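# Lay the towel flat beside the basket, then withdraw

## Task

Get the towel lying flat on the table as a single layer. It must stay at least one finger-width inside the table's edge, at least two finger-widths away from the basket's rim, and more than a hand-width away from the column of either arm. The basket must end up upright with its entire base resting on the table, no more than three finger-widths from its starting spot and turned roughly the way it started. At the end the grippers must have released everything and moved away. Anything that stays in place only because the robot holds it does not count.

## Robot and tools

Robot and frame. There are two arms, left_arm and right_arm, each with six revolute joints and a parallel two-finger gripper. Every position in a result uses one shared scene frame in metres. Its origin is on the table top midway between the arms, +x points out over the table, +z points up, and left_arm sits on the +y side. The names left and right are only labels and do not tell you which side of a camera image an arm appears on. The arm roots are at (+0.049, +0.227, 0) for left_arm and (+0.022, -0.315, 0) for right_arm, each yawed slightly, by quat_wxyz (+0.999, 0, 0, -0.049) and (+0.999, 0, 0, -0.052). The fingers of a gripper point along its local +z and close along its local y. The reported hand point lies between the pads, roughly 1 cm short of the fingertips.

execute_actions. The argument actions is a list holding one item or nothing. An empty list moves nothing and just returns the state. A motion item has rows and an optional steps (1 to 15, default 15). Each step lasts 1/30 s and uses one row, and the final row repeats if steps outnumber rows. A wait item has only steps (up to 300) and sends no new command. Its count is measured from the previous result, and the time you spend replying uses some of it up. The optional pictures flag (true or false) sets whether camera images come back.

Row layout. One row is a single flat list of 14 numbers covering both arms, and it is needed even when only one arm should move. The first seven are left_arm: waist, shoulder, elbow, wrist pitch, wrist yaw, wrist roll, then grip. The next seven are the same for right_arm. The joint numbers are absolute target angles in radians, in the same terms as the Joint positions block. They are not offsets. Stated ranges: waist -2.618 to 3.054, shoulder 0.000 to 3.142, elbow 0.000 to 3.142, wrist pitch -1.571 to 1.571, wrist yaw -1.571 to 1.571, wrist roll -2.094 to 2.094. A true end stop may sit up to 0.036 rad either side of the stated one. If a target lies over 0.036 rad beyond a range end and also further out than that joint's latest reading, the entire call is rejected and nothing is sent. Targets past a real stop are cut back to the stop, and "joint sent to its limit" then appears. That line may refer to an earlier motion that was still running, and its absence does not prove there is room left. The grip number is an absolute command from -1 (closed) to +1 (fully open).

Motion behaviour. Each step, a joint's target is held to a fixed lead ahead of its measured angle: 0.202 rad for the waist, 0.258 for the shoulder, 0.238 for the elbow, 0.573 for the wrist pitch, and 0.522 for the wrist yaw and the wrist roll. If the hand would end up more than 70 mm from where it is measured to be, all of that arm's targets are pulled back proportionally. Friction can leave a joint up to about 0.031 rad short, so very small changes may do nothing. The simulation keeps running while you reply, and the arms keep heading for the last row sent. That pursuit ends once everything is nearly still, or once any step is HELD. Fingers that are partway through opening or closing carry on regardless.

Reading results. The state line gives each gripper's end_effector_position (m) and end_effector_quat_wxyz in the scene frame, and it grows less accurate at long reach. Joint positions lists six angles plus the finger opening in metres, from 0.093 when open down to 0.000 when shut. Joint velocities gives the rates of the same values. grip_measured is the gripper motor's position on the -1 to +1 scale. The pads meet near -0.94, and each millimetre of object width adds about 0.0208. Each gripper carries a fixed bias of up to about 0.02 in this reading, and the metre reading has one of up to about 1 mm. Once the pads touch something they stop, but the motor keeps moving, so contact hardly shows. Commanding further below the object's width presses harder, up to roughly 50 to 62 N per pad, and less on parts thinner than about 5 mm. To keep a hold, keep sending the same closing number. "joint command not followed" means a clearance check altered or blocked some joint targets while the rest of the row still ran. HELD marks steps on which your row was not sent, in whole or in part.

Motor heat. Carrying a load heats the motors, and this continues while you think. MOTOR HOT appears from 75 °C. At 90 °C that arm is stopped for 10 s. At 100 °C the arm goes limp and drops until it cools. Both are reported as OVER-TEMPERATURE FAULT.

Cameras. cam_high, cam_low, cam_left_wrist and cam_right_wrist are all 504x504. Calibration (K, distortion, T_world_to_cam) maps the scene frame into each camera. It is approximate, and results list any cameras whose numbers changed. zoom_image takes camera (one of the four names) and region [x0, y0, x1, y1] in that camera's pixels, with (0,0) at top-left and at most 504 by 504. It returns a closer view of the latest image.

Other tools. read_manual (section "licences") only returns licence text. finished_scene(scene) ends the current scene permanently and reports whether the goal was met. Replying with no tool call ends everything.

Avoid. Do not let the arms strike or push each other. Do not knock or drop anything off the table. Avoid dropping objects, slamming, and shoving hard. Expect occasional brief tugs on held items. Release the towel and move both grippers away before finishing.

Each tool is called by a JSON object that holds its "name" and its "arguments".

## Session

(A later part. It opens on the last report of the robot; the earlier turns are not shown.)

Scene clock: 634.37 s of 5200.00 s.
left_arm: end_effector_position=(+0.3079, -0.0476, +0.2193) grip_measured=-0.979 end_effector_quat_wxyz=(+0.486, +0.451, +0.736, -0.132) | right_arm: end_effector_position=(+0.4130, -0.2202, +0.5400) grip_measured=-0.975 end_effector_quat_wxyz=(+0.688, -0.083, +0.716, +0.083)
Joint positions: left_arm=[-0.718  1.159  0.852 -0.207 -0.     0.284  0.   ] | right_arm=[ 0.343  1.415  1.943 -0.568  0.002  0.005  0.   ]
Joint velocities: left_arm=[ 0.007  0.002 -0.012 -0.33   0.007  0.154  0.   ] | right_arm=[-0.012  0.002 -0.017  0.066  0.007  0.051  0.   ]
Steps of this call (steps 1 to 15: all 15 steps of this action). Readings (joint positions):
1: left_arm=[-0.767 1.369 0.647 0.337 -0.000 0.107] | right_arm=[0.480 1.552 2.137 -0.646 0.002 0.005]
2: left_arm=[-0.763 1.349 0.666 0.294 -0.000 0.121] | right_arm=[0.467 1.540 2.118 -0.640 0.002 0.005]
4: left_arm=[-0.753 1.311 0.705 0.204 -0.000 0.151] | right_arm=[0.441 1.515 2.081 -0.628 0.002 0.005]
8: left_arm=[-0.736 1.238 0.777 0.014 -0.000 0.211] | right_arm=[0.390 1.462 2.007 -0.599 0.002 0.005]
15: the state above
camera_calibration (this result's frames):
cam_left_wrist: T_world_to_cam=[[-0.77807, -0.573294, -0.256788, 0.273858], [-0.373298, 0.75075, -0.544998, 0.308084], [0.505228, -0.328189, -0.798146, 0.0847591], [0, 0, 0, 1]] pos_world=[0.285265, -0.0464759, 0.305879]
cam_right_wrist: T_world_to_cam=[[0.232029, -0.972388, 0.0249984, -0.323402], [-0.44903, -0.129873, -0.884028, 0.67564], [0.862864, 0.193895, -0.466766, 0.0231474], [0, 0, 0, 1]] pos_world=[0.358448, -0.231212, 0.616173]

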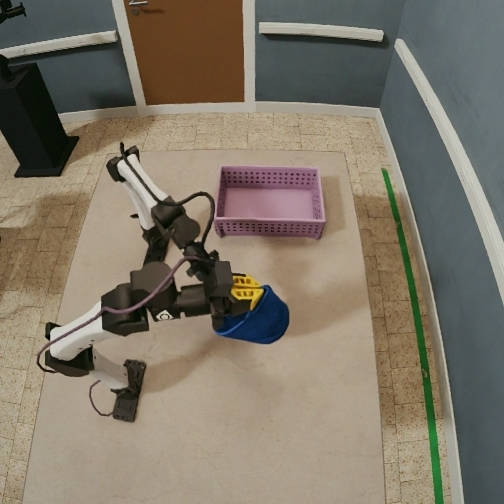

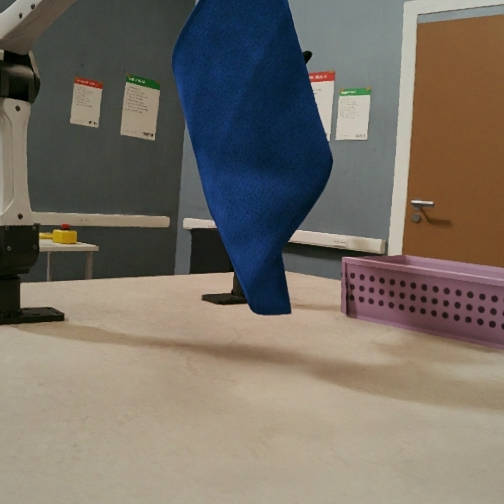

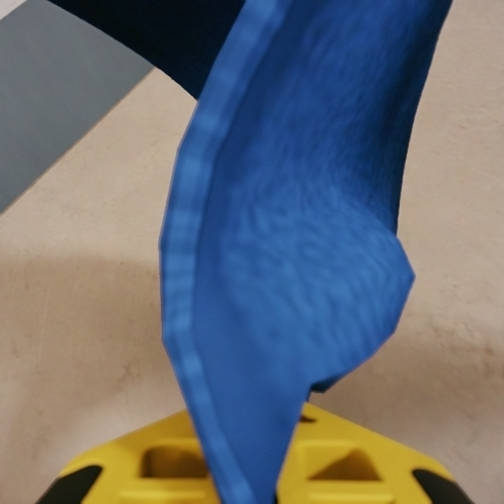

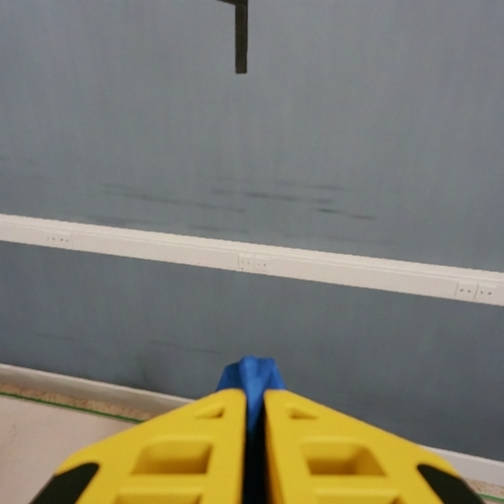

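{"name": "execute_actions", "arguments": {"actions": [{"rows": [[-0.702,1.152,0.893,-0.3375,0,0.3275,-1,0.325,1.376,1.8975,-0.5155,0,0,-1],[-0.694,1.154,0.9165,-0.375,0,0.345,-1,0.315,1.3625,1.875,-0.511,0,0,-1],[-0.686,1.156,0.94,-0.4125,0,0.3625,-1,0.305,1.349,1.8525,-0.5065,0,0,-1],[-0.678,1.158,0.963,-0.45,0,0.38,-1,0.295,1.335,1.83,-0.502,0,0,-1],[-0.6705,1.16,0.986,-0.4875,0,0.3975,-1,0.2855,1.321,1.8075,-0.4975,0,0,-1],[-0.6626,1.162,1.0095,-0.525,0,0.415,-1,0.2756,1.3075,1.785,-0.493,0,0,-1],[-0.655,1.164,1.033,-0.5625,0,0.4325,-1,0.266,1.294,1.7625,-0.4885,0,0,-1],[-0.647,1.166,1.056,-0.6,0,0.45,-1,0.256,1.28,1.74,-0.484,0,0,-1],[-0.639,1.168,1.079,-0.6375,0,0.4675,-1,0.246,1.266,1.7175,-0.4795,0,0,-1],[-0.631,1.17,1.1025,-0.675,0,0.485,-1,0.236,1.2525,1.695,-0.475,0,0,-1]], "steps": 10}], "pictures": false}}

{"name": "execute_actions", "arguments": {"actions": [{"rows": [[-0.623,1.172,1.126,-0.7125,0,0.5025,-1,0.226,1.239,1.6725,-0.4705,0,0,-1],[-0.615,1.174,1.149,-0.75,0,0.52,-1,0.216,1.225,1.65,-0.466,0,0,-1],[-0.607,1.176,1.172,-0.7875,0,0.5375,-1,0.206,1.211,1.6275,-0.4615,0,0,-1],[-0.599,1.178,1.1955,-0.825,0,0.555,-1,0.196,1.1975,1.605,-0.457,0,0,-1],[-0.5915,1.18,1.219,-0.8625,0,0.5725,-1,0.1865,1.184,1.5825,-0.4525,0,0,-1],[-0.5836,1.182,1.242,-0.9,0,0.59,-1,0.1766,1.17,1.56,-0.448,0,0,-1],[-0.576,1.184,1.265,-0.9375,0,0.6075,-1,0.167,1.156,1.5375,-0.4435,0,0,-1],[-0.568,1.186,1.2885,-0.975,0,0.625,-1,0.157,1.1425,1.515,-0.439,0,0,-1],[-0.56,1.188,1.312,-1.0125,0,0.6425,-1,0.147,1.129,1.4925,-0.4345,0,0,-1],[-0.552,1.19,1.335,-1.05,0,0.66,-1,0.137,1.115,1.47,-0.43,0,0,-1]], "steps": 10}], "pictures": false}}

{"name": "execute_actions", "arguments": {"actions": [{"rows": [[-0.5437,1.1933,1.3487,-1.0707,0,0.6767,-1,0.131,1.097,1.444,-0.4327,0,0,-1],[-0.5353,1.1967,1.3623,-1.0913,0,0.6933,-1,0.125,1.080,1.418,-0.4353,0,0,-1],[-0.527,1.2,1.376,-1.112,0,0.71,-1,0.119,1.062,1.392,-0.438,0,0,-1],[-0.5187,1.2033,1.3897,-1.1327,0,0.7267,-1,0.113,1.044,1.366,-0.4407,0,0,-1],[-0.5103,1.2067,1.4033,-1.1533,0,0.7433,-1,0.107,1.027,1.34,-0.4433,0,0,-1],[-0.502,1.21,1.417,-1.174,0,0.76,-1,0.1006,1.009,1.314,-0.446,0,0,-1],[-0.4937,1.2133,1.4307,-1.1947,0,0.7767,-1,0.0945,0.991,1.288,-0.4487,0,0,-1],[-0.4853,1.2167,1.4443,-1.2153,0,0.7933,-1,0.0884,0.974,1.262,-0.4513,0,0,-1],[-0.477,1.22,1.458,-1.236,0,0.81,-1,0.0824,0.956,1.236,-0.454,0,0,-1],[-0.4687,1.2233,1.4717,-1.2567,0,0.8267,-1,0.0763,0.938,1.21,-0.4567,0,0,-1],[-0.4603,1.2267,1.4853,-1.2773,0,0.8433,-1,0.0702,0.921,1.184,-0.4593,0,0,-1],[-0.452,1.23,1.499,-1.298,0,0.86,-1,0.0642,0.903,1.158,-0.462,0,0,-1],[-0.4437,1.2333,1.5127,-1.3187,0,0.8767,-1,0.058,0.885,1.132,-0.4647,0,0,-1],[-0.4353,1.2367,1.5263,-1.3393,0,0.8933,-1,0.052,0.868,1.106,-0.4673,0,0,-1],[-0.427,1.24,1.54,-1.36,0,0.91,-1,0.046,0.85,1.08,-0.47,0,0,-1]], "steps": 15}], "pictures": false}}

{"name": "execute_actions", "arguments": {"actions": [{"steps": 30}]}}

Scene clock: 657.63 s of 5200.00 s.
left_arm: end_effector_position=(+0.3117, -0.0173, +0.2400) grip_measured=-0.979 end_effector_quat_wxyz=(+0.440, +0.492, +0.747, -0.074) | right_arm: end_effector_position=(+0.4041, -0.2540, +0.5078) grip_measured=-0.975 end_effector_quat_wxyz=(+0.675, -0.056, +0.733, +0.055)
Joint positions: left_arm=[-0.653  1.159  1.039 -0.526 -0.     0.415  0.   ] | right_arm=[ 0.263  1.304  1.748 -0.526  0.001  0.005  0.   ]
Joint velocities: left_arm=[ 0.222 -0.002  0.676 -0.872 -0.051  0.476  0.   ] | right_arm=[-0.266 -0.413 -0.637  0.066 -0.066  0.022  0.   ]
Steps of this call (steps 1 to 30: the robot went on to your last target; steps 31 to 688: nothing new was sent; steps 689 to 698: all 10 steps of this action). Readings (joint positions):
689: left_arm=[-0.718 1.159 0.854 -0.294 -0.000 0.308] | right_arm=[0.342 1.413 1.936 -0.552 0.002 0.005]
690: left_arm=[-0.715 1.159 0.861 -0.310 -0.000 0.314] | right_arm=[0.339 1.407 1.923 -0.547 0.002 0.005]
692: left_arm=[-0.702 1.159 0.892 -0.357 -0.000 0.332] | right_arm=[0.324 1.386 1.884 -0.541 0.001 0.005]
696: left_arm=[-0.669 1.159 0.988 -0.466 -0.000 0.385] | right_arm=[0.282 1.332 1.793 -0.533 0.001 0.005]
698: the state above

Scene clock: 657.97 s of 5200.00 s.
left_arm: end_effector_position=(+0.3038, +0.0250, +0.2727) grip_measured=-0.979 end_effector_quat_wxyz=(+0.388, +0.541, +0.746, -0.017) | right_arm: end_effector_position=(+0.3848, -0.2936, +0.4700) grip_measured=-0.975 end_effector_quat_wxyz=(+0.663, -0.020, +0.748, +0.021)
Joint positions: left_arm=[-0.574  1.159  1.27  -0.884 -0.     0.584  0.   ] | right_arm=[ 0.163  1.163  1.526 -0.482  0.001  0.005  0.   ]
Joint velocities: left_arm=[ 0.222  0.051  0.691 -1.092 -0.037  0.52   0.   ] | right_arm=[-0.271 -0.393 -0.647  0.11   0.081  0.022  0.   ]
Steps of this call (steps 1 to 10: all 10 steps of this action). Readings (joint positions):
1: left_arm=[-0.645 1.159 1.063 -0.558 -0.000 0.431] | right_arm=[0.252 1.290 1.726 -0.523 0.001 0.005]
2: left_arm=[-0.637 1.159 1.087 -0.592 -0.000 0.448] | right_arm=[0.242 1.276 1.704 -0.518 0.001 0.005]
4: left_arm=[-0.621 1.159 1.132 -0.662 -0.000 0.481] | right_arm=[0.222 1.248 1.660 -0.510 0.001 0.005]
8: left_arm=[-0.589 1.159 1.223 -0.809 -0.000 0.549] | right_arm=[0.183 1.191 1.571 -0.491 0.001 0.005]
10: the state above

Scene clock: 658.47 s of 5200.00 s.
left_arm: end_effector_position=(+0.2898, +0.0805, +0.2826) grip_measured=-0.979 end_effector_quat_wxyz=(+0.285, +0.611, +0.738, +0.042) | right_arm: end_effector_position=(+0.3374, -0.3268, +0.3801) grip_measured=-0.975 end_effector_quat_wxyz=(+0.619, +0.017, +0.785, -0.010)
Joint positions: left_arm=[-0.45   1.215  1.488 -1.26  -0.     0.836  0.   ] | right_arm=[ 0.067  0.903  1.141 -0.475  0.001  0.005  0.   ]
Joint velocities: left_arm=[ 0.237  0.076  0.388 -0.564 -0.051  0.432  0.   ] | right_arm=[-0.164 -0.501 -0.735 -0.037 -0.022  0.022  0.   ]
Steps of this call (steps 1 to 15: all 15 steps of this action). Readings (joint positions):
1: left_arm=[-0.566 1.161 1.292 -0.918 -0.000 0.601] | right_arm=[0.154 1.149 1.502 -0.477 0.001 0.005]
2: left_arm=[-0.558 1.163 1.312 -0.948 -0.000 0.618] | right_arm=[0.146 1.133 1.478 -0.474 0.001 0.005]
4: left_arm=[-0.541 1.169 1.343 -1.003 -0.000 0.652] | right_arm=[0.133 1.100 1.426 -0.472 0.001 0.005]
8: left_arm=[-0.508 1.188 1.394 -1.105 -0.000 0.719] | right_arm=[0.110 1.028 1.322 -0.470 0.001 0.005]
15: the state above

Scene clock: 659.47 s of 5200.00 s.
left_arm: end_effector_position=(+0.2782, +0.0916, +0.2796) grip_measured=-0.979 end_effector_quat_wxyz=(+0.253, +0.637, +0.727, +0.048) | right_arm: end_effector_position=(+0.3315, -0.3294, +0.3643) grip_measured=-0.975 end_effector_quat_wxyz=(+0.606, +0.020, +0.795, -0.013)
Joint positions: left_arm=[-0.437  1.216  1.512 -1.346 -0.     0.905  0.   ] | right_arm=[ 0.058  0.875  1.096 -0.49   0.001  0.005  0.   ]
Joint velocities: left_arm=[ 0.002 -0.007  0.002 -0.081 -0.066  0.037  0.   ] | right_arm=[ 0.002  0.017  0.007 -0.007  0.051 -0.037  0.   ]
Steps of this call (steps 1 to 30: the robot went on to your last target). Readings (joint positions):
1: left_arm=[-0.443 1.216 1.499 -1.277 -0.000 0.850] | right_arm=[0.062 0.888 1.120 -0.479 0.001 0.005]
2: left_arm=[-0.439 1.216 1.506 -1.290 -0.000 0.861] | right_arm=[0.059 0.879 1.106 -0.485 0.001 0.005]
4: left_arm=[-0.437 1.216 1.512 -1.310 -0.000 0.877] | right_arm=[0.058 0.875 1.097 -0.490 0.001 0.005]
8: left_arm=[-0.437 1.216 1.512 -1.333 -0.000 0.893] | right_arm=[0.058 0.875 1.096 -0.490 0.001 0.005]
30: the state above
All arms were judged still, so your last target was given up. Only a new action makes them travel on or press farther. Fingers that are still opening or closing keep moving.
camera_calibration (this result's frames):
cam_left_wrist: T_world_to_cam=[[-0.890557, -0.190609, -0.413009, 0.386013], [-0.249127, 0.964067, 0.0922551, -0.00690219], [0.380583, 0.18505, -0.906042, 0.211445], [0, 0, 0, 1]] pos_world=[0.261575, 0.0411038, 0.351642]
cam_right_wrist: T_world_to_cam=[[-0.0434369, -0.998743, 0.0250133, -0.323711], [-0.655344, 0.00958641, -0.755269, 0.536973], [0.75408, -0.0491989, -0.654937, 0.0571641], [0, 0, 0, 1]] pos_world=[0.294735, -0.32564, 0.451095]

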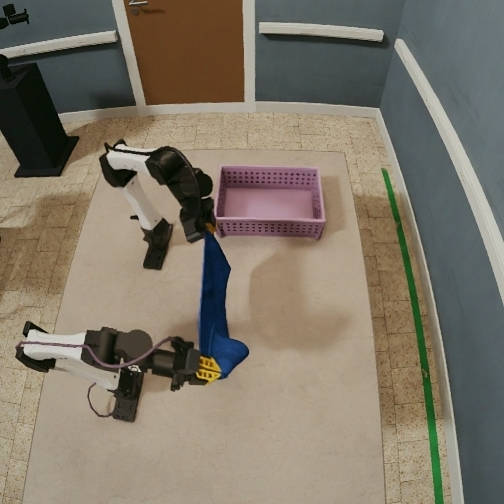

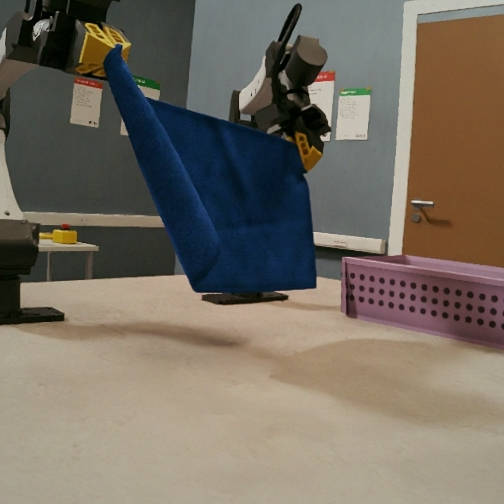

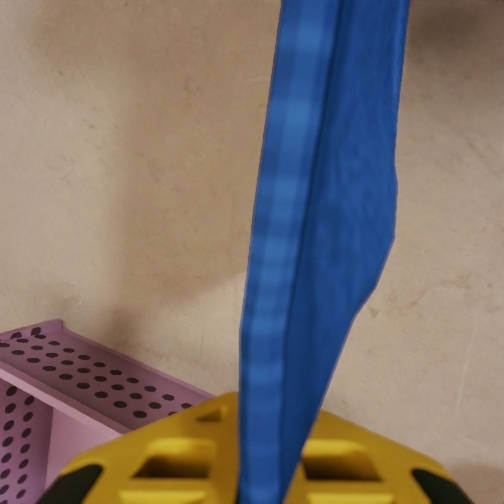

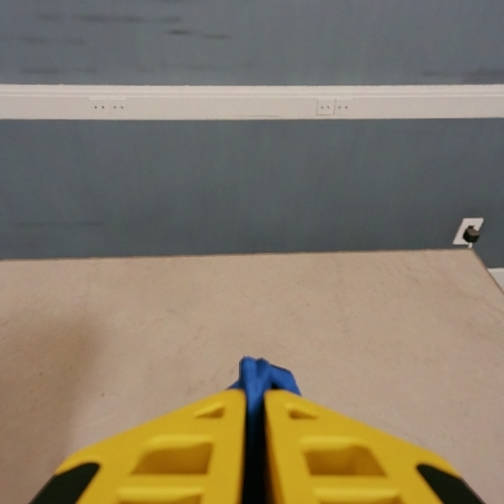

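{"name": "zoom_image", "arguments": {"camera": "cam_low", "region": [50, 0, 230, 180]}}

{"name": "zoom_image", "arguments": {"camera": "cam_high", "region": [150, 290, 290, 430]}}

Region (50, 0, 230, 180) of cam_low's 504x504 image, scaled by 2.800, with more detail than that image has.

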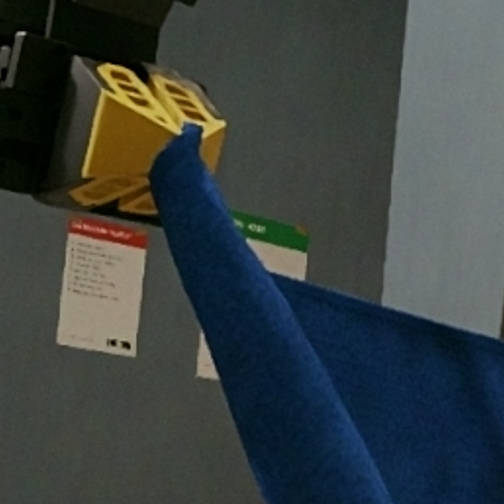

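Region (150, 290, 290, 430) of cam_high's 504x504 image, scaled by 3.600, with more detail than that image has.

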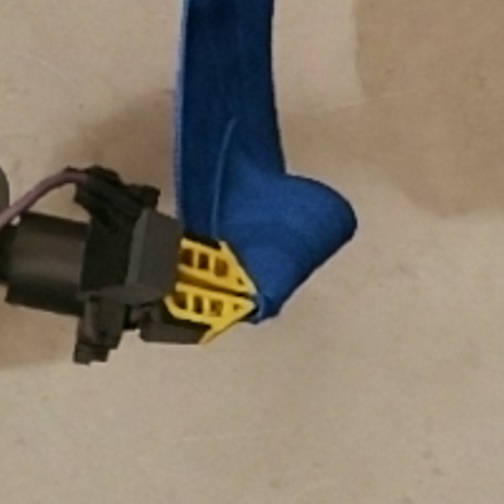

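{"name": "execute_actions", "arguments": {"actions": [{"rows": [[-0.437,1.239,1.548,-1.325,-0.025,0.934,-1,0.074,0.898,1.119,-0.502,0,0.033,-1],[-0.445,1.249,1.566,-1.309,-0.049,0.958,-1,0.089,0.916,1.128,-0.515,0,0.067,-1],[-0.452,1.258,1.584,-1.294,-0.074,0.983,-1,0.103,0.933,1.138,-0.527,0,0.1,-1],[-0.460,1.267,1.602,-1.279,-0.099,1.007,-1,0.118,0.951,1.147,-0.540,0,0.133,-1],[-0.467,1.277,1.619,-1.263,-0.123,1.031,-1,0.132,0.969,1.156,-0.552,0,0.167,-1],[-0.474,1.286,1.637,-1.248,-0.148,1.055,-1,0.146,0.987,1.165,-0.565,0,0.2,-1],[-0.482,1.295,1.655,-1.233,-0.173,1.080,-1,0.161,1.004,1.175,-0.577,0,0.233,-1],[-0.489,1.305,1.673,-1.217,-0.197,1.104,-1,0.175,1.022,1.184,-0.590,0,0.267,-1],[-0.496,1.314,1.691,-1.202,-0.222,1.128,-1,0.190,1.040,1.193,-0.602,0,0.3,-1],[-0.504,1.323,1.709,-1.187,-0.247,1.152,-1,0.204,1.058,1.202,-0.614,0,0.333,-1],[-0.511,1.333,1.727,-1.171,-0.271,1.176,-1,0.218,1.076,1.211,-0.627,0,0.367,-1],[-0.519,1.342,1.745,-1.156,-0.296,1.201,-1,0.233,1.093,1.221,-0.639,0,0.4,-1],[-0.526,1.351,1.763,-1.141,-0.321,1.225,-1,0.247,1.111,1.230,-0.652,0,0.433,-1],[-0.533,1.361,1.780,-1.125,-0.345,1.249,-1,0.262,1.129,1.239,-0.664,0,0.467,-1],[-0.541,1.370,1.798,-1.110,-0.370,1.273,-1,0.276,1.147,1.248,-0.677,0,0.5,-1]], "steps": 15}], "pictures": false}}

{"name": "execute_actions", "arguments": {"actions": [{"rows": [[-0.548,1.379,1.816,-1.095,-0.395,1.298,-1,0.290,1.164,1.258,-0.689,0,0.533,-1],[-0.555,1.389,1.834,-1.079,-0.419,1.322,-1,0.305,1.182,1.267,-0.702,0,0.567,-1],[-0.563,1.398,1.852,-1.064,-0.444,1.346,-1,0.319,1.200,1.276,-0.714,0,0.6,-1],[-0.570,1.407,1.870,-1.049,-0.469,1.370,-1,0.334,1.218,1.285,-0.726,0,0.633,-1],[-0.578,1.417,1.888,-1.033,-0.493,1.394,-1,0.348,1.236,1.294,-0.739,0,0.667,-1],[-0.585,1.426,1.906,-1.018,-0.518,1.419,-1,0.362,1.253,1.304,-0.751,0,0.7,-1],[-0.592,1.435,1.924,-1.003,-0.543,1.443,-1,0.377,1.271,1.313,-0.764,0,0.733,-1],[-0.600,1.445,1.941,-0.987,-0.567,1.467,-1,0.391,1.289,1.322,-0.776,0,0.767,-1],[-0.607,1.454,1.959,-0.972,-0.592,1.491,-1,0.406,1.307,1.331,-0.789,0,0.8,-1],[-0.614,1.463,1.977,-0.957,-0.617,1.516,-1,0.420,1.324,1.341,-0.801,0,0.833,-1],[-0.622,1.473,1.995,-0.941,-0.641,1.540,-1,0.434,1.342,1.350,-0.814,0,0.867,-1],[-0.629,1.482,2.013,-0.926,-0.666,1.564,-1,0.449,1.360,1.359,-0.826,0,0.9,-1],[-0.637,1.491,2.031,-0.911,-0.691,1.588,-1,0.463,1.378,1.368,-0.838,0,0.933,-1],[-0.644,1.501,2.049,-0.895,-0.715,1.612,-1,0.478,1.396,1.377,-0.851,0,0.967,-1],[-0.651,1.510,2.067,-0.880,-0.740,1.637,-1,0.492,1.413,1.387,-0.863,0,1.0,-1]], "steps": 15}], "pictures": false}}

{"name": "execute_actions", "arguments": {"actions": [{"rows": [[-0.659,1.519,2.085,-0.865,-0.765,1.661,-1,0.506,1.431,1.396,-0.876,0,1.033,-1],[-0.666,1.529,2.102,-0.849,-0.789,1.685,-1,0.521,1.449,1.405,-0.888,0,1.067,-1],[-0.673,1.538,2.120,-0.834,-0.814,1.709,-1,0.535,1.467,1.414,-0.901,0,1.1,-1],[-0.681,1.547,2.138,-0.819,-0.839,1.734,-1,0.550,1.484,1.424,-0.913,0,1.133,-1],[-0.688,1.557,2.156,-0.803,-0.863,1.758,-1,0.564,1.502,1.433,-0.926,0,1.167,-1],[-0.696,1.566,2.174,-0.788,-0.888,1.782,-1,0.578,1.520,1.442,-0.938,0,1.2,-1],[-0.703,1.575,2.192,-0.773,-0.913,1.806,-1,0.593,1.538,1.451,-0.950,0,1.233,-1],[-0.710,1.585,2.210,-0.757,-0.937,1.830,-1,0.607,1.556,1.460,-0.963,0,1.267,-1],[-0.718,1.594,2.228,-0.742,-0.962,1.855,-1,0.622,1.573,1.470,-0.975,0,1.3,-1],[-0.725,1.603,2.246,-0.727,-0.987,1.879,-1,0.636,1.591,1.479,-0.988,0,1.333,-1],[-0.732,1.613,2.263,-0.711,-1.011,1.903,-1,0.650,1.609,1.488,-1.000,0,1.367,-1],[-0.740,1.622,2.281,-0.696,-1.036,1.927,-1,0.665,1.627,1.497,-1.013,0,1.4,-1],[-0.747,1.631,2.299,-0.681,-1.061,1.952,-1,0.679,1.644,1.507,-1.025,0,1.433,-1],[-0.755,1.641,2.317,-0.665,-1.085,1.976,-1,0.694,1.662,1.516,-1.038,0,1.467,-1],[-0.762,1.650,2.335,-0.650,-1.110,2.000,-1,0.708,1.680,1.525,-1.050,0,1.5,-1]], "steps": 15}], "pictures": false}}

{"name": "execute_actions", "arguments": {"actions": [{"steps": 20}]}}

Scene clock: 738.80 s of 5200.00 s.
left_arm: end_effector_position=(+0.3420, +0.0728, +0.3551) grip_measured=-0.979 end_effector_quat_wxyz=(+0.333, +0.682, +0.612, +0.220) | right_arm: end_effector_position=(+0.3658, -0.2670, +0.3095) grip_measured=-0.975 end_effector_quat_wxyz=(+0.481, +0.097, +0.863, +0.123)
Joint positions: left_arm=[-0.52   1.335  1.74  -1.188 -0.262  1.172  0.   ] | right_arm=[ 0.243  1.102  1.199 -0.629  0.001  0.362  0.   ]
Joint velocities: left_arm=[-0.212  0.247  0.496  0.374 -0.652  0.623  0.   ] | right_arm=[ 0.398  0.496  0.256 -0.286  0.051  0.901  0.   ]
Steps of this call (steps 1 to 920: nothing new was sent; then 48.17 s passed at rest; steps 921 to 935: all 15 steps of this action). Readings (joint positions):
921: left_arm=[-0.437 1.216 1.512 -1.345 -0.002 0.909] | right_arm=[0.059 0.875 1.096 -0.492 0.001 0.008]
922: left_arm=[-0.437 1.218 1.516 -1.345 -0.008 0.917] | right_arm=[0.063 0.877 1.096 -0.495 0.001 0.018]
924: left_arm=[-0.441 1.232 1.542 -1.337 -0.032 0.943] | right_arm=[0.085 0.894 1.106 -0.510 0.002 0.051]
928: left_arm=[-0.468 1.269 1.614 -1.290 -0.104 1.015] | right_arm=[0.142 0.969 1.140 -0.546 0.001 0.148]
935: the state above

Scene clock: 739.30 s of 5200.00 s.
left_arm: end_effector_position=(+0.3891, +0.0567, +0.4650) grip_measured=-0.979 end_effector_quat_wxyz=(+0.371, +0.652, +0.493, +0.440) | right_arm: end_effector_position=(+0.3740, -0.1846, +0.2454) grip_measured=-0.975 end_effector_quat_wxyz=(+0.295, +0.233, +0.904, +0.204)
Joint positions: left_arm=[-0.631  1.476  2.008 -0.961 -0.628  1.532  0.   ] | right_arm=[ 0.459  1.367  1.34  -0.809  0.001  0.858  0.   ]
Joint velocities: left_arm=[-0.217  0.261  0.496  0.418 -0.696  0.667  0.   ] | right_arm=[ 0.413  0.515  0.256 -0.315 -0.022  0.872  0.   ]
Steps of this call (steps 1 to 15: all 15 steps of this action). Readings (joint positions):
1: left_arm=[-0.527 1.344 1.758 -1.172 -0.286 1.196] | right_arm=[0.257 1.119 1.209 -0.642 0.001 0.395]
2: left_arm=[-0.535 1.354 1.776 -1.157 -0.310 1.219] | right_arm=[0.272 1.137 1.219 -0.653 0.001 0.427]
4: left_arm=[-0.549 1.373 1.811 -1.128 -0.359 1.266] | right_arm=[0.300 1.171 1.238 -0.677 0.001 0.493]
8: left_arm=[-0.579 1.410 1.883 -1.067 -0.456 1.363] | right_arm=[0.358 1.241 1.276 -0.724 0.001 0.625]
15: the state above

Scene clock: 739.80 s of 5200.00 s.
left_arm: end_effector_position=(+0.3910, +0.0590, +0.5631) grip_measured=-0.979 end_effector_quat_wxyz=(+0.340, +0.563, +0.450, +0.604) | right_arm: end_effector_position=(+0.3485, -0.1057, +0.1775) grip_measured=-0.975 end_effector_quat_wxyz=(+0.121, +0.375, +0.903, +0.173)
Joint positions: left_arm=[-0.741  1.616  2.276 -0.732 -0.999  1.895  0.   ] | right_arm=[ 0.674  1.635  1.479 -0.991  0.001  1.358  0.   ]
Joint velocities: left_arm=[-0.208  0.252  0.51   0.432 -0.667  0.725  0.   ] | right_arm=[ 0.388  0.486  0.271 -0.344 -0.022  0.974  0.   ]
Steps of this call (steps 1 to 15: all 15 steps of this action). Readings (joint positions):
1: left_arm=[-0.638 1.485 2.026 -0.946 -0.653 1.556] | right_arm=[0.473 1.385 1.349 -0.821 0.001 0.891]
2: left_arm=[-0.645 1.494 2.044 -0.931 -0.677 1.580] | right_arm=[0.487 1.403 1.359 -0.833 0.001 0.925]
4: left_arm=[-0.660 1.513 2.079 -0.901 -0.727 1.628] | right_arm=[0.515 1.439 1.377 -0.857 0.001 0.991]
8: left_arm=[-0.689 1.550 2.151 -0.840 -0.826 1.725] | right_arm=[0.573 1.510 1.414 -0.905 0.001 1.125]
15: the state above

Scene clock: 740.47 s of 5200.00 s.
left_arm: end_effector_position=(+0.3859, +0.0706, +0.5773) grip_measured=-0.979 end_effector_quat_wxyz=(+0.308, +0.542, +0.454, +0.637) | right_arm: end_effector_position=(+0.3364, -0.0987, +0.1623) grip_measured=-0.975 end_effector_quat_wxyz=(+0.086, +0.425, +0.888, +0.151)
Joint positions: left_arm=[-0.754  1.628  2.304 -0.675 -1.099  1.994  0.   ] | right_arm=[ 0.705  1.674  1.489 -1.036 -0.002  1.494  0.   ]
Joint velocities: left_arm=[ 0.002  0.007 -0.012 -0.081  0.007  0.007  0.   ] | right_arm=[ 0.007 -0.002 -0.017 -0.051  0.022 -0.037  0.   ]
Steps of this call (steps 1 to 20: the robot went on to your last target). Readings (joint positions):
1: left_arm=[-0.747 1.623 2.290 -0.717 -1.019 1.915] | right_arm=[0.687 1.650 1.486 -0.999 0.001 1.385]
2: left_arm=[-0.751 1.627 2.298 -0.705 -1.035 1.931] | right_arm=[0.696 1.661 1.489 -1.005 -0.000 1.407]
4: left_arm=[-0.754 1.628 2.303 -0.690 -1.058 1.954] | right_arm=[0.705 1.672 1.489 -1.018 -0.002 1.439]
8: left_arm=[-0.754 1.628 2.304 -0.679 -1.084 1.978] | right_arm=[0.705 1.674 1.489 -1.031 -0.002 1.473]
20: the state above
camera_calibration (this result's frames):
cam_left_wrist: T_world_to_cam=[[-0.0760087, 0.403909, -0.911636, 0.532362], [-0.620575, 0.696462, 0.360315, 0.0202178], [0.780454, 0.593126, 0.197719, -0.37628], [0, 0, 0, 1]] pos_world=[0.34668, -0.0059253, 0.552433]
cam_right_wrist: T_world_to_cam=[[-0.711607, -0.616006, -0.337865, 0.233414], [-0.702071, 0.605195, 0.375281, 0.276392], [-0.0267016, 0.504258, -0.86314, 0.283568], [0, 0, 0, 1]] pos_world=[0.367718, -0.166478, 0.219897]

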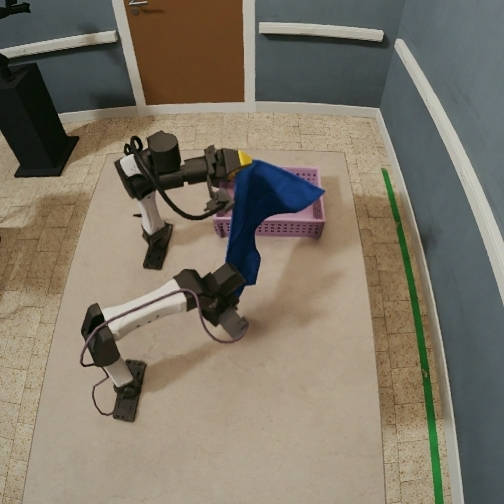

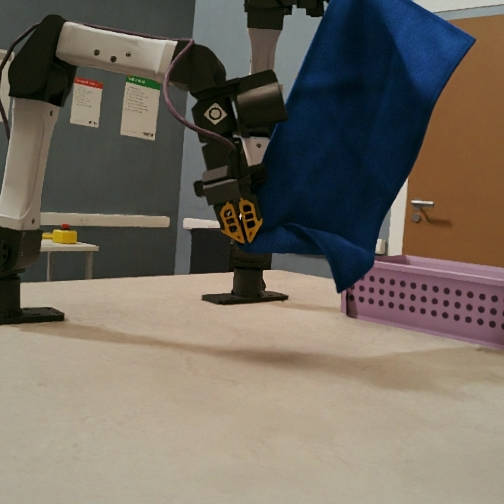

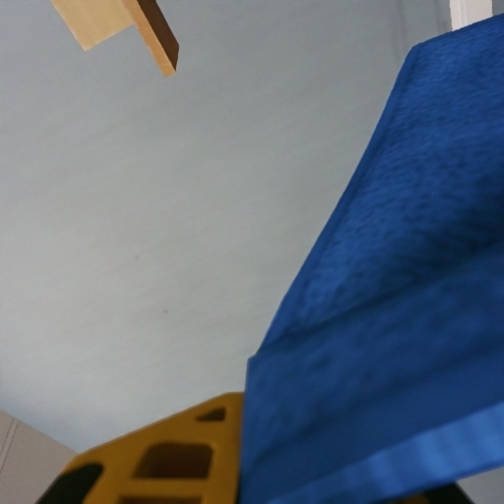

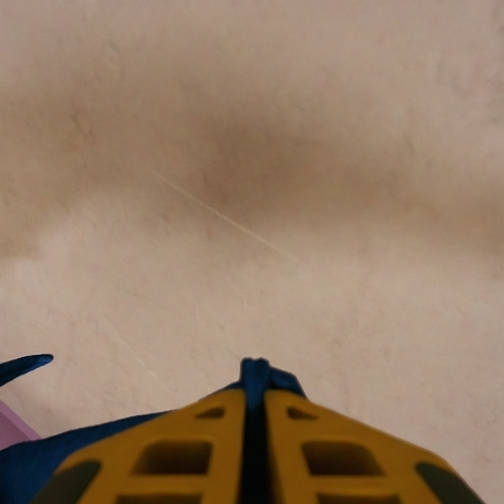

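{"name": "execute_actions", "arguments": {"actions": [{"rows": [[-0.762,1.650,2.335,-0.650,-1.110,2.000,-1,0.708,1.680,1.525,-1.050,0,1.5,-0.9],[-0.762,1.650,2.335,-0.650,-1.110,2.000,-1,0.708,1.680,1.525,-1.050,0,1.5,-0.8],[-0.762,1.650,2.335,-0.650,-1.110,2.000,-1,0.708,1.680,1.525,-1.050,0,1.5,-0.7],[-0.762,1.650,2.335,-0.650,-1.110,2.000,-1,0.708,1.680,1.525,-1.050,0,1.5,-0.6],[-0.762,1.650,2.335,-0.650,-1.110,2.000,-1,0.708,1.680,1.525,-1.050,0,1.5,-0.5],[-0.762,1.650,2.335,-0.650,-1.110,2.000,-1,0.708,1.680,1.525,-1.050,0,1.5,-0.4],[-0.762,1.650,2.335,-0.650,-1.110,2.000,-1,0.708,1.680,1.525,-1.050,0,1.5,-0.3]], "steps": 15}]}}

Scene clock: 746.33 s of 5200.00 s.
left_arm: end_effector_position=(+0.3858, +0.0711, +0.5780) grip_measured=-0.979 end_effector_quat_wxyz=(+0.308, +0.540, +0.456, +0.637) | right_arm: end_effector_position=(+0.3356, -0.0992, +0.1619) grip_measured=-0.301 end_effector_quat_wxyz=(+0.085, +0.426, +0.888, +0.149)
Joint positions: left_arm=[-0.754  1.628  2.304 -0.671 -1.102  1.995  0.   ] | right_arm=[ 0.705  1.674  1.489 -1.041 -0.002  1.496  0.031]
Joint velocities: left_arm=[ 0.002  0.002  0.017  0.051 -0.051 -0.007  0.   ] | right_arm=[-0.002  0.007 -0.002 -0.022  0.007  0.037  0.   ]
Steps of this call (steps 1 to 15: the robot went on to your last target; steps 16 to 161: nothing new was sent; steps 162 to 176: all 15 steps of this action). Readings (joint positions):
162: left_arm=[-0.754 1.628 2.304 -0.675 -1.100 1.995] | right_arm=[0.705 1.674 1.489 -1.036 -0.002 1.496]
163: left_arm=[-0.754 1.628 2.304 -0.675 -1.100 1.995] | right_arm=[0.705 1.674 1.489 -1.036 -0.002 1.496]
165: left_arm=[-0.754 1.628 2.304 -0.675 -1.100 1.995] | right_arm=[0.705 1.674 1.489 -1.037 -0.002 1.496]
169: left_arm=[-0.754 1.628 2.304 -0.672 -1.101 1.995] | right_arm=[0.705 1.674 1.489 -1.039 -0.002 1.496]
176: the state above
camera_calibration (this result's frames):
cam_left_wrist: T_world_to_cam=[[-0.0747496, 0.401545, -0.912784, 0.533122], [-0.623679, 0.695401, 0.35699, 0.0227373], [0.778099, 0.595969, 0.198454, -0.37633], [0, 0, 0, 1]] pos_world=[0.346853, -0.00560304, 0.553192]
cam_right_wrist: T_world_to_cam=[[-0.713998, -0.615346, -0.334001, 0.232645], [-0.699542, 0.607143, 0.376852, 0.275386], [-0.0291077, 0.502719, -0.86396, 0.284308], [0, 0, 0, 1]] pos_world=[0.367028, -0.166969, 0.219555]

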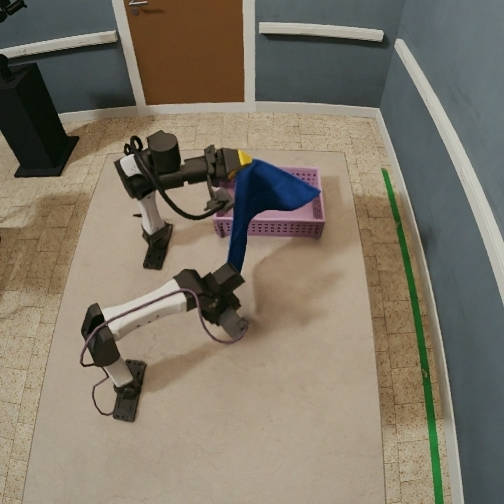

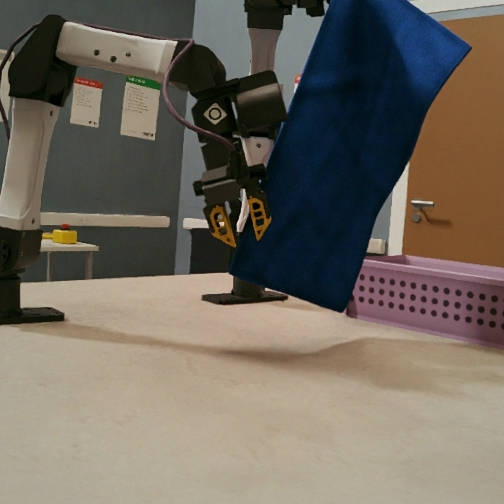

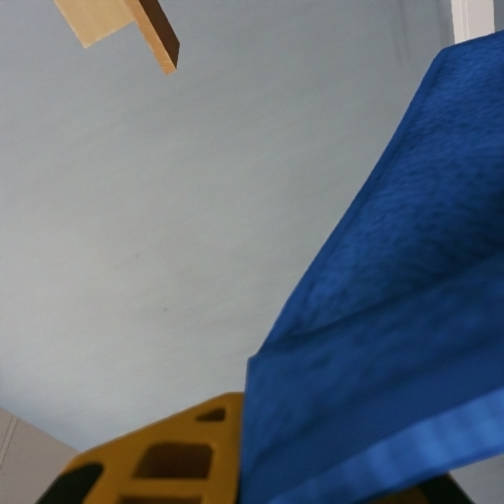

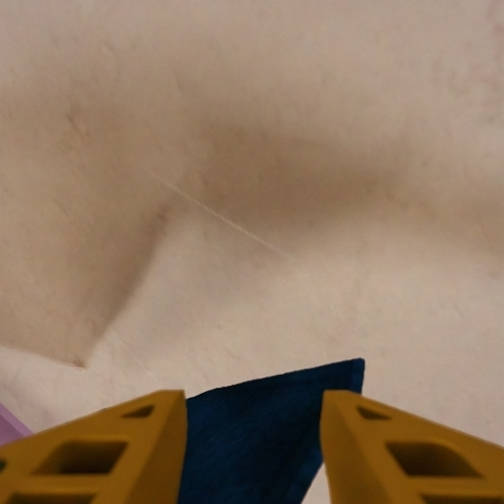

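{"name": "execute_actions", "arguments": {"actions": [{"rows": [[-0.762,1.650,2.335,-0.650,-1.110,2.000,-1,0.685,1.64,1.48,-1.03,0,1.45,-0.3],[-0.762,1.650,2.335,-0.650,-1.110,2.000,-1,0.665,1.605,1.45,-1.00,0,1.40,-0.3],[-0.762,1.650,2.335,-0.650,-1.110,2.000,-1,0.645,1.57,1.41,-0.97,0,1.35,-0.3],[-0.762,1.650,2.335,-0.650,-1.110,2.000,-1,0.625,1.535,1.37,-0.94,0,1.30,-0.3],[-0.762,1.650,2.335,-0.650,-1.110,2.000,-1,0.605,1.50,1.33,-0.91,0,1.25,-0.3],[-0.762,1.650,2.335,-0.650,-1.110,2.000,-1,0.585,1.465,1.29,-0.88,0,1.20,-0.3],[-0.762,1.650,2.335,-0.650,-1.110,2.000,-1,0.57,1.43,1.25,-0.85,0,1.15,-0.3],[-0.762,1.650,2.335,-0.650,-1.110,2.000,-1,0.56,1.395,1.21,-0.82,0,1.10,-0.3],[-0.762,1.650,2.335,-0.650,-1.110,2.000,-1,0.55,1.36,1.17,-0.79,0,1.05,-0.3],[-0.762,1.650,2.335,-0.650,-1.110,2.000,-1,0.55,1.325,1.13,-0.76,0,1.00,-0.3],[-0.762,1.650,2.335,-0.650,-1.110,2.000,-1,0.55,1.29,1.09,-0.73,0,0.95,-0.3],[-0.762,1.650,2.335,-0.650,-1.110,2.000,-1,0.55,1.255,1.05,-0.70,0,0.90,-0.3],[-0.762,1.650,2.335,-0.650,-1.110,2.000,-1,0.55,1.22,1.01,-0.67,0,0.85,-0.3],[-0.762,1.650,2.335,-0.650,-1.110,2.000,-1,0.55,1.185,0.97,-0.64,0,0.80,-0.3],[-0.762,1.650,2.335,-0.650,-1.110,2.000,-1,0.55,1.15,0.93,-0.61,0,0.75,-0.3]], "steps": 15}], "pictures": false}}

{"name": "execute_actions", "arguments": {"actions": [{"rows": [[-0.762,1.650,2.335,-0.650,-1.110,2.000,-1,0.55,1.10,0.88,-0.58,0,0.70,-0.3],[-0.762,1.650,2.335,-0.650,-1.110,2.000,-1,0.55,1.05,0.83,-0.55,0,0.65,-0.3],[-0.762,1.650,2.335,-0.650,-1.110,2.000,-1,0.55,1.00,0.78,-0.52,0,0.60,-0.3],[-0.762,1.650,2.335,-0.650,-1.110,2.000,-1,0.55,0.95,0.73,-0.49,0,0.55,-0.3],[-0.762,1.650,2.335,-0.650,-1.110,2.000,-1,0.55,0.90,0.68,-0.46,0,0.50,-0.3],[-0.762,1.650,2.335,-0.650,-1.110,2.000,-1,0.55,0.85,0.63,-0.43,0,0.45,-0.3],[-0.762,1.650,2.335,-0.650,-1.110,2.000,-1,0.56,0.80,0.58,-0.40,0,0.40,-0.3],[-0.762,1.650,2.335,-0.650,-1.110,2.000,-1,0.58,0.75,0.53,-0.37,0,0.35,-0.3],[-0.762,1.650,2.335,-0.650,-1.110,2.000,-1,0.60,0.70,0.48,-0.34,0,0.30,-0.3],[-0.762,1.650,2.335,-0.650,-1.110,2.000,-1,0.62,0.65,0.43,-0.31,0,0.25,-0.3],[-0.762,1.650,2.335,-0.650,-1.110,2.000,-1,0.64,0.60,0.38,-0.28,0,0.20,-0.3],[-0.762,1.650,2.335,-0.650,-1.110,2.000,-1,0.66,0.55,0.33,-0.25,0,0.15,-0.3],[-0.762,1.650,2.335,-0.650,-1.110,2.000,-1,0.68,0.50,0.28,-0.21,0,0.10,-0.3],[-0.762,1.650,2.335,-0.650,-1.110,2.000,-1,0.70,0.46,0.24,-0.17,0,0.05,-0.3],[-0.762,1.650,2.335,-0.650,-1.110,2.000,-1,0.72,0.43,0.20,-0.13,0,0.0,-0.3]], "steps": 15}], "pictures": false}}

{"name": "execute_actions", "arguments": {"actions": [{"rows": [[-0.762,1.650,2.335,-0.650,-1.110,2.000,-1,0.74,0.42,0.18,-0.11,0,0,-0.1],[-0.762,1.650,2.335,-0.650,-1.110,2.000,-1,0.76,0.41,0.17,-0.10,0,0,0.1],[-0.762,1.650,2.335,-0.650,-1.110,2.000,-1,0.78,0.41,0.17,-0.09,0,0,0.3],[-0.762,1.650,2.335,-0.650,-1.110,2.000,-1,0.80,0.41,0.17,-0.08,0,0,0.5],[-0.762,1.650,2.335,-0.650,-1.110,2.000,-1,0.82,0.41,0.17,-0.08,0,0,0.7],[-0.762,1.650,2.335,-0.650,-1.110,2.000,-1,0.84,0.41,0.17,-0.08,0,0,0.9],[-0.762,1.650,2.335,-0.650,-1.110,2.000,-1,0.85,0.41,0.17,-0.08,0,0,1.0]], "steps": 15}]}}

Scene clock: 763.70 s of 5200.00 s.
left_arm: end_effector_position=(+0.3858, +0.0712, +0.5781) grip_measured=-0.979 end_effector_quat_wxyz=(+0.308, +0.539, +0.456, +0.638) | right_arm: end_effector_position=(+0.3128, -0.1748, +0.1725) grip_measured=-0.301 end_effector_quat_wxyz=(+0.232, +0.239, +0.922, +0.197)
Joint positions: left_arm=[-0.754  1.628  2.304 -0.669 -1.102  1.995  0.   ] | right_arm=[ 0.552  1.225  1.017 -0.744 -0.     0.956  0.031]
Joint velocities: left_arm=[-0.012 -0.017 -0.002  0.007 -0.007 -0.051  0.   ] | right_arm=[ 0.002 -0.96  -1.155  0.799 -0.022 -1.297  0.002]
Steps of this call (steps 1 to 15: the robot went on to your last target; steps 16 to 506: nothing new was sent; steps 507 to 521: all 15 steps of this action). Readings (joint positions):
507: left_arm=[-0.754 1.628 2.304 -0.670 -1.102 1.995] | right_arm=[0.704 1.674 1.489 -1.041 -0.002 1.490]
508: left_arm=[-0.754 1.628 2.304 -0.670 -1.102 1.995] | right_arm=[0.700 1.668 1.484 -1.035 -0.003 1.474]
510: left_arm=[-0.754 1.628 2.304 -0.669 -1.102 1.995] | right_arm=[0.677 1.629 1.440 -1.003 -0.005 1.424]
514: left_arm=[-0.754 1.628 2.304 -0.669 -1.102 1.995] | right_arm=[0.589 1.481 1.293 -0.926 -0.005 1.277]
521: the state above

Scene clock: 764.20 s of 5200.00 s.
left_arm: end_effector_position=(+0.3858, +0.0712, +0.5781) grip_measured=-0.979 end_effector_quat_wxyz=(+0.308, +0.539, +0.456, +0.638) | right_arm: end_effector_position=(+0.2330, -0.1782, +0.1264) grip_measured=-0.301 end_effector_quat_wxyz=(+0.464, -0.155, +0.851, +0.192)
Joint positions: left_arm=[-0.754  1.628  2.304 -0.669 -1.102  1.995  0.   ] | right_arm=[ 0.679  0.506  0.286 -0.299  0.001  0.213  0.031]
Joint velocities: left_arm=[-0.012 -0.007 -0.012 -0.037  0.037 -0.007  0.   ] | right_arm=[ 0.589 -1.155 -1.287  0.886 -0.051 -1.341 -0.001]
Steps of this call (steps 1 to 15: all 15 steps of this action). Readings (joint positions):
1: left_arm=[-0.754 1.628 2.304 -0.669 -1.102 1.995] | right_arm=[0.552 1.189 0.974 -0.714 -0.000 0.908]
2: left_arm=[-0.754 1.628 2.304 -0.669 -1.102 1.995] | right_arm=[0.552 1.149 0.927 -0.684 -0.000 0.859]
4: left_arm=[-0.754 1.628 2.304 -0.669 -1.102 1.995] | right_arm=[0.552 1.055 0.829 -0.626 -0.000 0.760]
8: left_arm=[-0.754 1.628 2.304 -0.669 -1.102 1.995] | right_arm=[0.555 0.848 0.631 -0.512 0.000 0.562]
15: the state above

Scene clock: 764.70 s of 5200.00 s.
left_arm: end_effector_position=(+0.3858, +0.0712, +0.5781) grip_measured=-0.979 end_effector_quat_wxyz=(+0.308, +0.539, +0.456, +0.638) | right_arm: end_effector_position=(+0.2137, -0.1410, +0.1340) grip_measured=+1.000 end_effector_quat_wxyz=(+0.526, -0.292, +0.771, +0.207)
Joint positions: left_arm=[-0.754  1.628  2.304 -0.669 -1.102  1.995  0.   ] | right_arm=[ 0.84   0.437  0.181 -0.113 -0.     0.013  0.093]
Joint velocities: left_arm=[ 0.017  0.012 -0.012 -0.007 -0.095 -0.022  0.   ] | right_arm=[-0.012 -0.007 -0.022  0.095 -0.022 -0.051  0.   ]
Steps of this call (steps 1 to 15: all 15 steps of this action). Readings (joint positions):
1: left_arm=[-0.754 1.628 2.304 -0.669 -1.102 1.995] | right_arm=[0.699 0.473 0.247 -0.270 0.001 0.171]
2: left_arm=[-0.754 1.628 2.304 -0.669 -1.102 1.995] | right_arm=[0.719 0.453 0.217 -0.246 0.000 0.138]
4: left_arm=[-0.754 1.628 2.304 -0.669 -1.102 1.995] | right_arm=[0.759 0.437 0.186 -0.210 0.000 0.090]
8: left_arm=[-0.754 1.628 2.304 -0.669 -1.102 1.995] | right_arm=[0.830 0.437 0.181 -0.151 -0.000 0.040]
15: the state above
camera_calibration (this result's frames):
cam_left_wrist: T_world_to_cam=[[-0.0742154, 0.400729, -0.913186, 0.533336], [-0.624212, 0.695471, 0.355921, 0.023441], [0.777722, 0.596437, 0.198526, -0.376318], [0, 0, 0, 1]] pos_world=[0.346884, -0.00557622, 0.5534]
cam_right_wrist: T_world_to_cam=[[0.673611, -0.738899, 0.0166054, -0.25033], [-0.529958, -0.498548, -0.685999, 0.176294], [0.515162, 0.453296, -0.727413, 0.136115], [0, 0, 0, 1]] pos_world=[0.191932, -0.158778, 0.224106]

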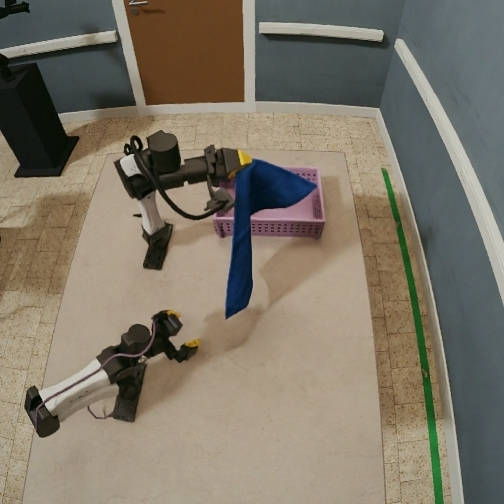

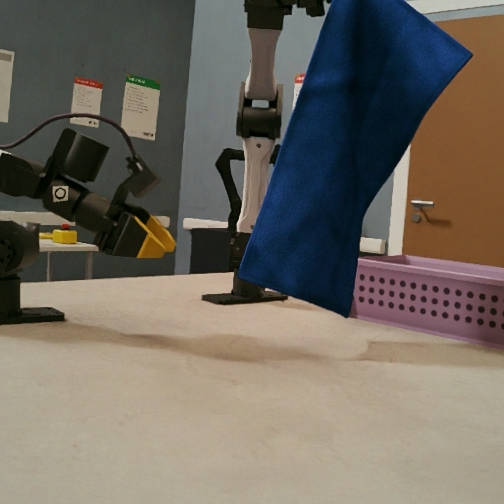

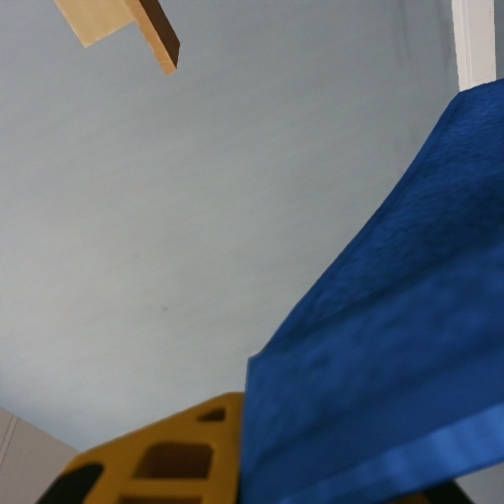

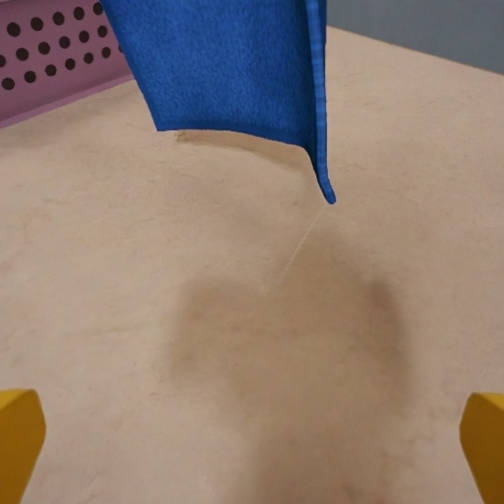

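{"name": "execute_actions", "arguments": {"actions": [{"rows": [[-0.762,1.650,2.335,-0.650,-1.110,2.000,-1,0.82,0.47,0.20,-0.05,0,0,1],[-0.762,1.650,2.335,-0.650,-1.110,2.000,-1,0.81,0.51,0.208,-0.01,0,0,1],[-0.762,1.650,2.335,-0.650,-1.110,2.000,-1,0.80,0.55,0.216,0.03,0,0,1],[-0.762,1.650,2.335,-0.650,-1.110,2.000,-1,0.79,0.59,0.224,0.07,0,0,1],[-0.762,1.650,2.335,-0.650,-1.110,2.000,-1,0.78,0.63,0.232,0.11,0,0,1],[-0.762,1.650,2.335,-0.650,-1.110,2.000,-1,0.77,0.67,0.24,0.145,0,0,1],[-0.762,1.650,2.335,-0.650,-1.110,2.000,-1,0.76,0.71,0.248,0.18,0,0,1],[-0.762,1.650,2.335,-0.650,-1.110,2.000,-1,0.75,0.75,0.256,0.215,0,0,1],[-0.762,1.650,2.335,-0.650,-1.110,2.000,-1,0.74,0.79,0.265,0.25,0,0,1],[-0.762,1.650,2.335,-0.650,-1.110,2.000,-1,0.731,0.83,0.274,0.28,0,0,1],[-0.762,1.650,2.335,-0.650,-1.110,2.000,-1,0.731,0.87,0.283,0.31,0,0,1],[-0.762,1.650,2.335,-0.650,-1.110,2.000,-1,0.731,0.91,0.292,0.335,0,0,1],[-0.762,1.650,2.335,-0.650,-1.110,2.000,-1,0.731,0.95,0.302,0.355,0,0,1],[-0.762,1.650,2.335,-0.650,-1.110,2.000,-1,0.731,0.985,0.312,0.368,0,0,1],[-0.762,1.650,2.335,-0.650,-1.110,2.000,-1,0.731,1.012,0.32,0.375,0,0,1]], "steps": 15}], "pictures": false}}

{"name": "execute_actions", "arguments": {"actions": [{"steps": 20}]}}

Scene clock: 774.20 s of 5200.00 s.
left_arm: end_effector_position=(+0.3858, +0.0712, +0.5781) grip_measured=-0.979 end_effector_quat_wxyz=(+0.308, +0.539, +0.456, +0.638) | right_arm: end_effector_position=(+0.2768, -0.1258, +0.1285) grip_measured=+1.000 end_effector_quat_wxyz=(+0.524, -0.259, +0.792, +0.175)
Joint positions: left_arm=[-0.754  1.628  2.304 -0.669 -1.102  1.995  0.   ] | right_arm=[ 0.742  0.942  0.277  0.264 -0.     0.005  0.093]
Joint velocities: left_arm=[-0.007  0.002  0.002 -0.037 -0.022 -0.007  0.   ] | right_arm=[-0.012  0.974  0.266  0.623  0.037 -0.022  0.   ]
Steps of this call (steps 1 to 15: the robot went on to your last target; steps 16 to 270: nothing new was sent; steps 271 to 285: all 15 steps of this action). Readings (joint positions):
271: left_arm=[-0.754 1.628 2.304 -0.669 -1.102 1.995] | right_arm=[0.839 0.438 0.181 -0.103 -0.000 0.006]
272: left_arm=[-0.754 1.628 2.304 -0.669 -1.102 1.995] | right_arm=[0.834 0.447 0.181 -0.090 -0.000 0.006]
274: left_arm=[-0.754 1.628 2.304 -0.669 -1.102 1.995] | right_arm=[0.817 0.503 0.184 -0.046 -0.000 0.005]
278: left_arm=[-0.754 1.628 2.304 -0.669 -1.102 1.995] | right_arm=[0.777 0.667 0.209 0.061 -0.000 0.005]
285: the state above

Scene clock: 774.87 s of 5200.00 s.
left_arm: end_effector_position=(+0.3858, +0.0712, +0.5781) grip_measured=-0.979 end_effector_quat_wxyz=(+0.308, +0.539, +0.456, +0.638) | right_arm: end_effector_position=(+0.2855, -0.1194, +0.1362) grip_measured=+1.000 end_effector_quat_wxyz=(+0.540, -0.256, +0.781, +0.180)
Joint positions: left_arm=[-0.754  1.628  2.304 -0.669 -1.102  1.995  0.   ] | right_arm=[ 0.742  0.995  0.288  0.349 -0.     0.005  0.093]
Joint velocities: left_arm=[-0.007 -0.007  0.007  0.007 -0.022 -0.007  0.   ] | right_arm=[-0.007  0.002 -0.017  0.037 -0.051  0.007  0.   ]
Steps of this call (steps 1 to 20: the robot went on to your last target). Readings (joint positions):
1: left_arm=[-0.754 1.628 2.304 -0.669 -1.102 1.995] | right_arm=[0.742 0.969 0.284 0.282 -0.000 0.005]
2: left_arm=[-0.754 1.628 2.304 -0.669 -1.102 1.995] | right_arm=[0.742 0.986 0.287 0.295 -0.000 0.005]
4: left_arm=[-0.754 1.628 2.304 -0.669 -1.102 1.995] | right_arm=[0.742 0.995 0.288 0.312 -0.000 0.005]
8: left_arm=[-0.754 1.628 2.304 -0.669 -1.102 1.995] | right_arm=[0.742 0.995 0.288 0.335 -0.000 0.005]
20: the state above
camera_calibration (this result's frames):
cam_left_wrist: T_world_to_cam=[[-0.0742154, 0.400729, -0.913186, 0.533336], [-0.624212, 0.695471, 0.355921, 0.023441], [0.777722, 0.596437, 0.198526, -0.376318], [0, 0, 0, 1]] pos_world=[0.346884, -0.00557622, 0.5534]
cam_right_wrist: T_world_to_cam=[[0.599881, -0.799746, 0.0234243, -0.269904], [-0.567, -0.445593, -0.69279, 0.244439], [0.564494, 0.40231, -0.720759, 0.0698179], [0, 0, 0, 1]] pos_world=[0.261095, -0.135023, 0.225989]

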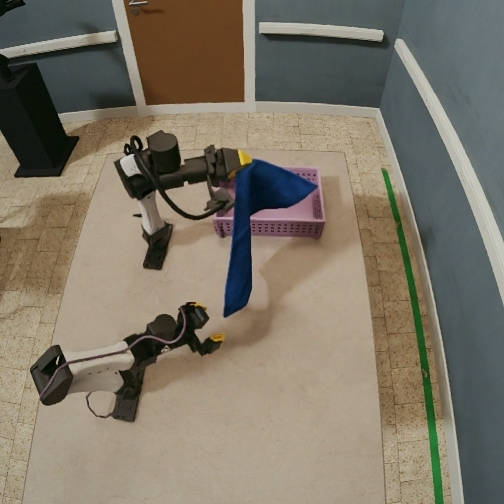

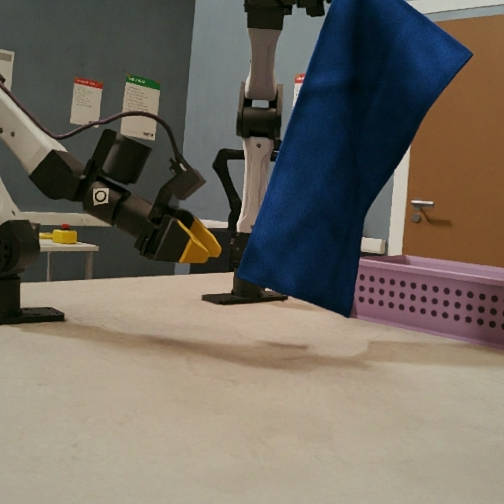

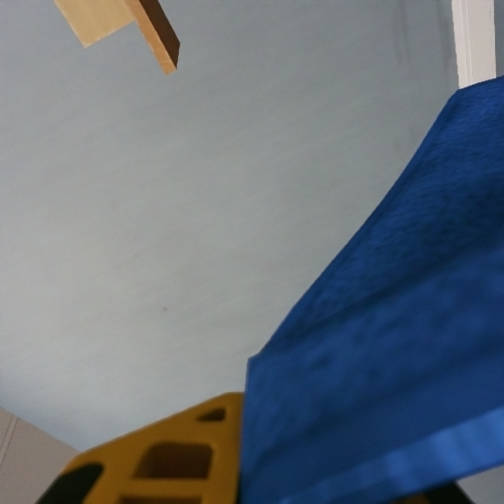

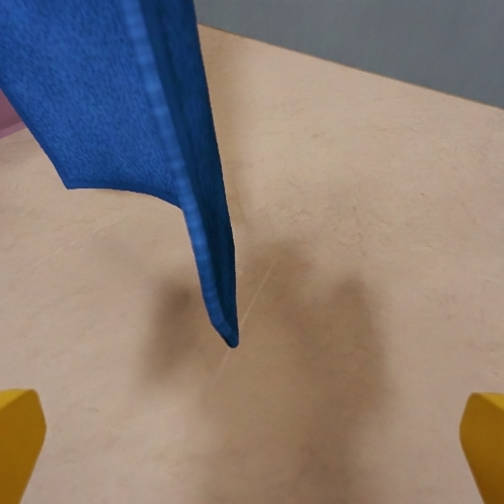

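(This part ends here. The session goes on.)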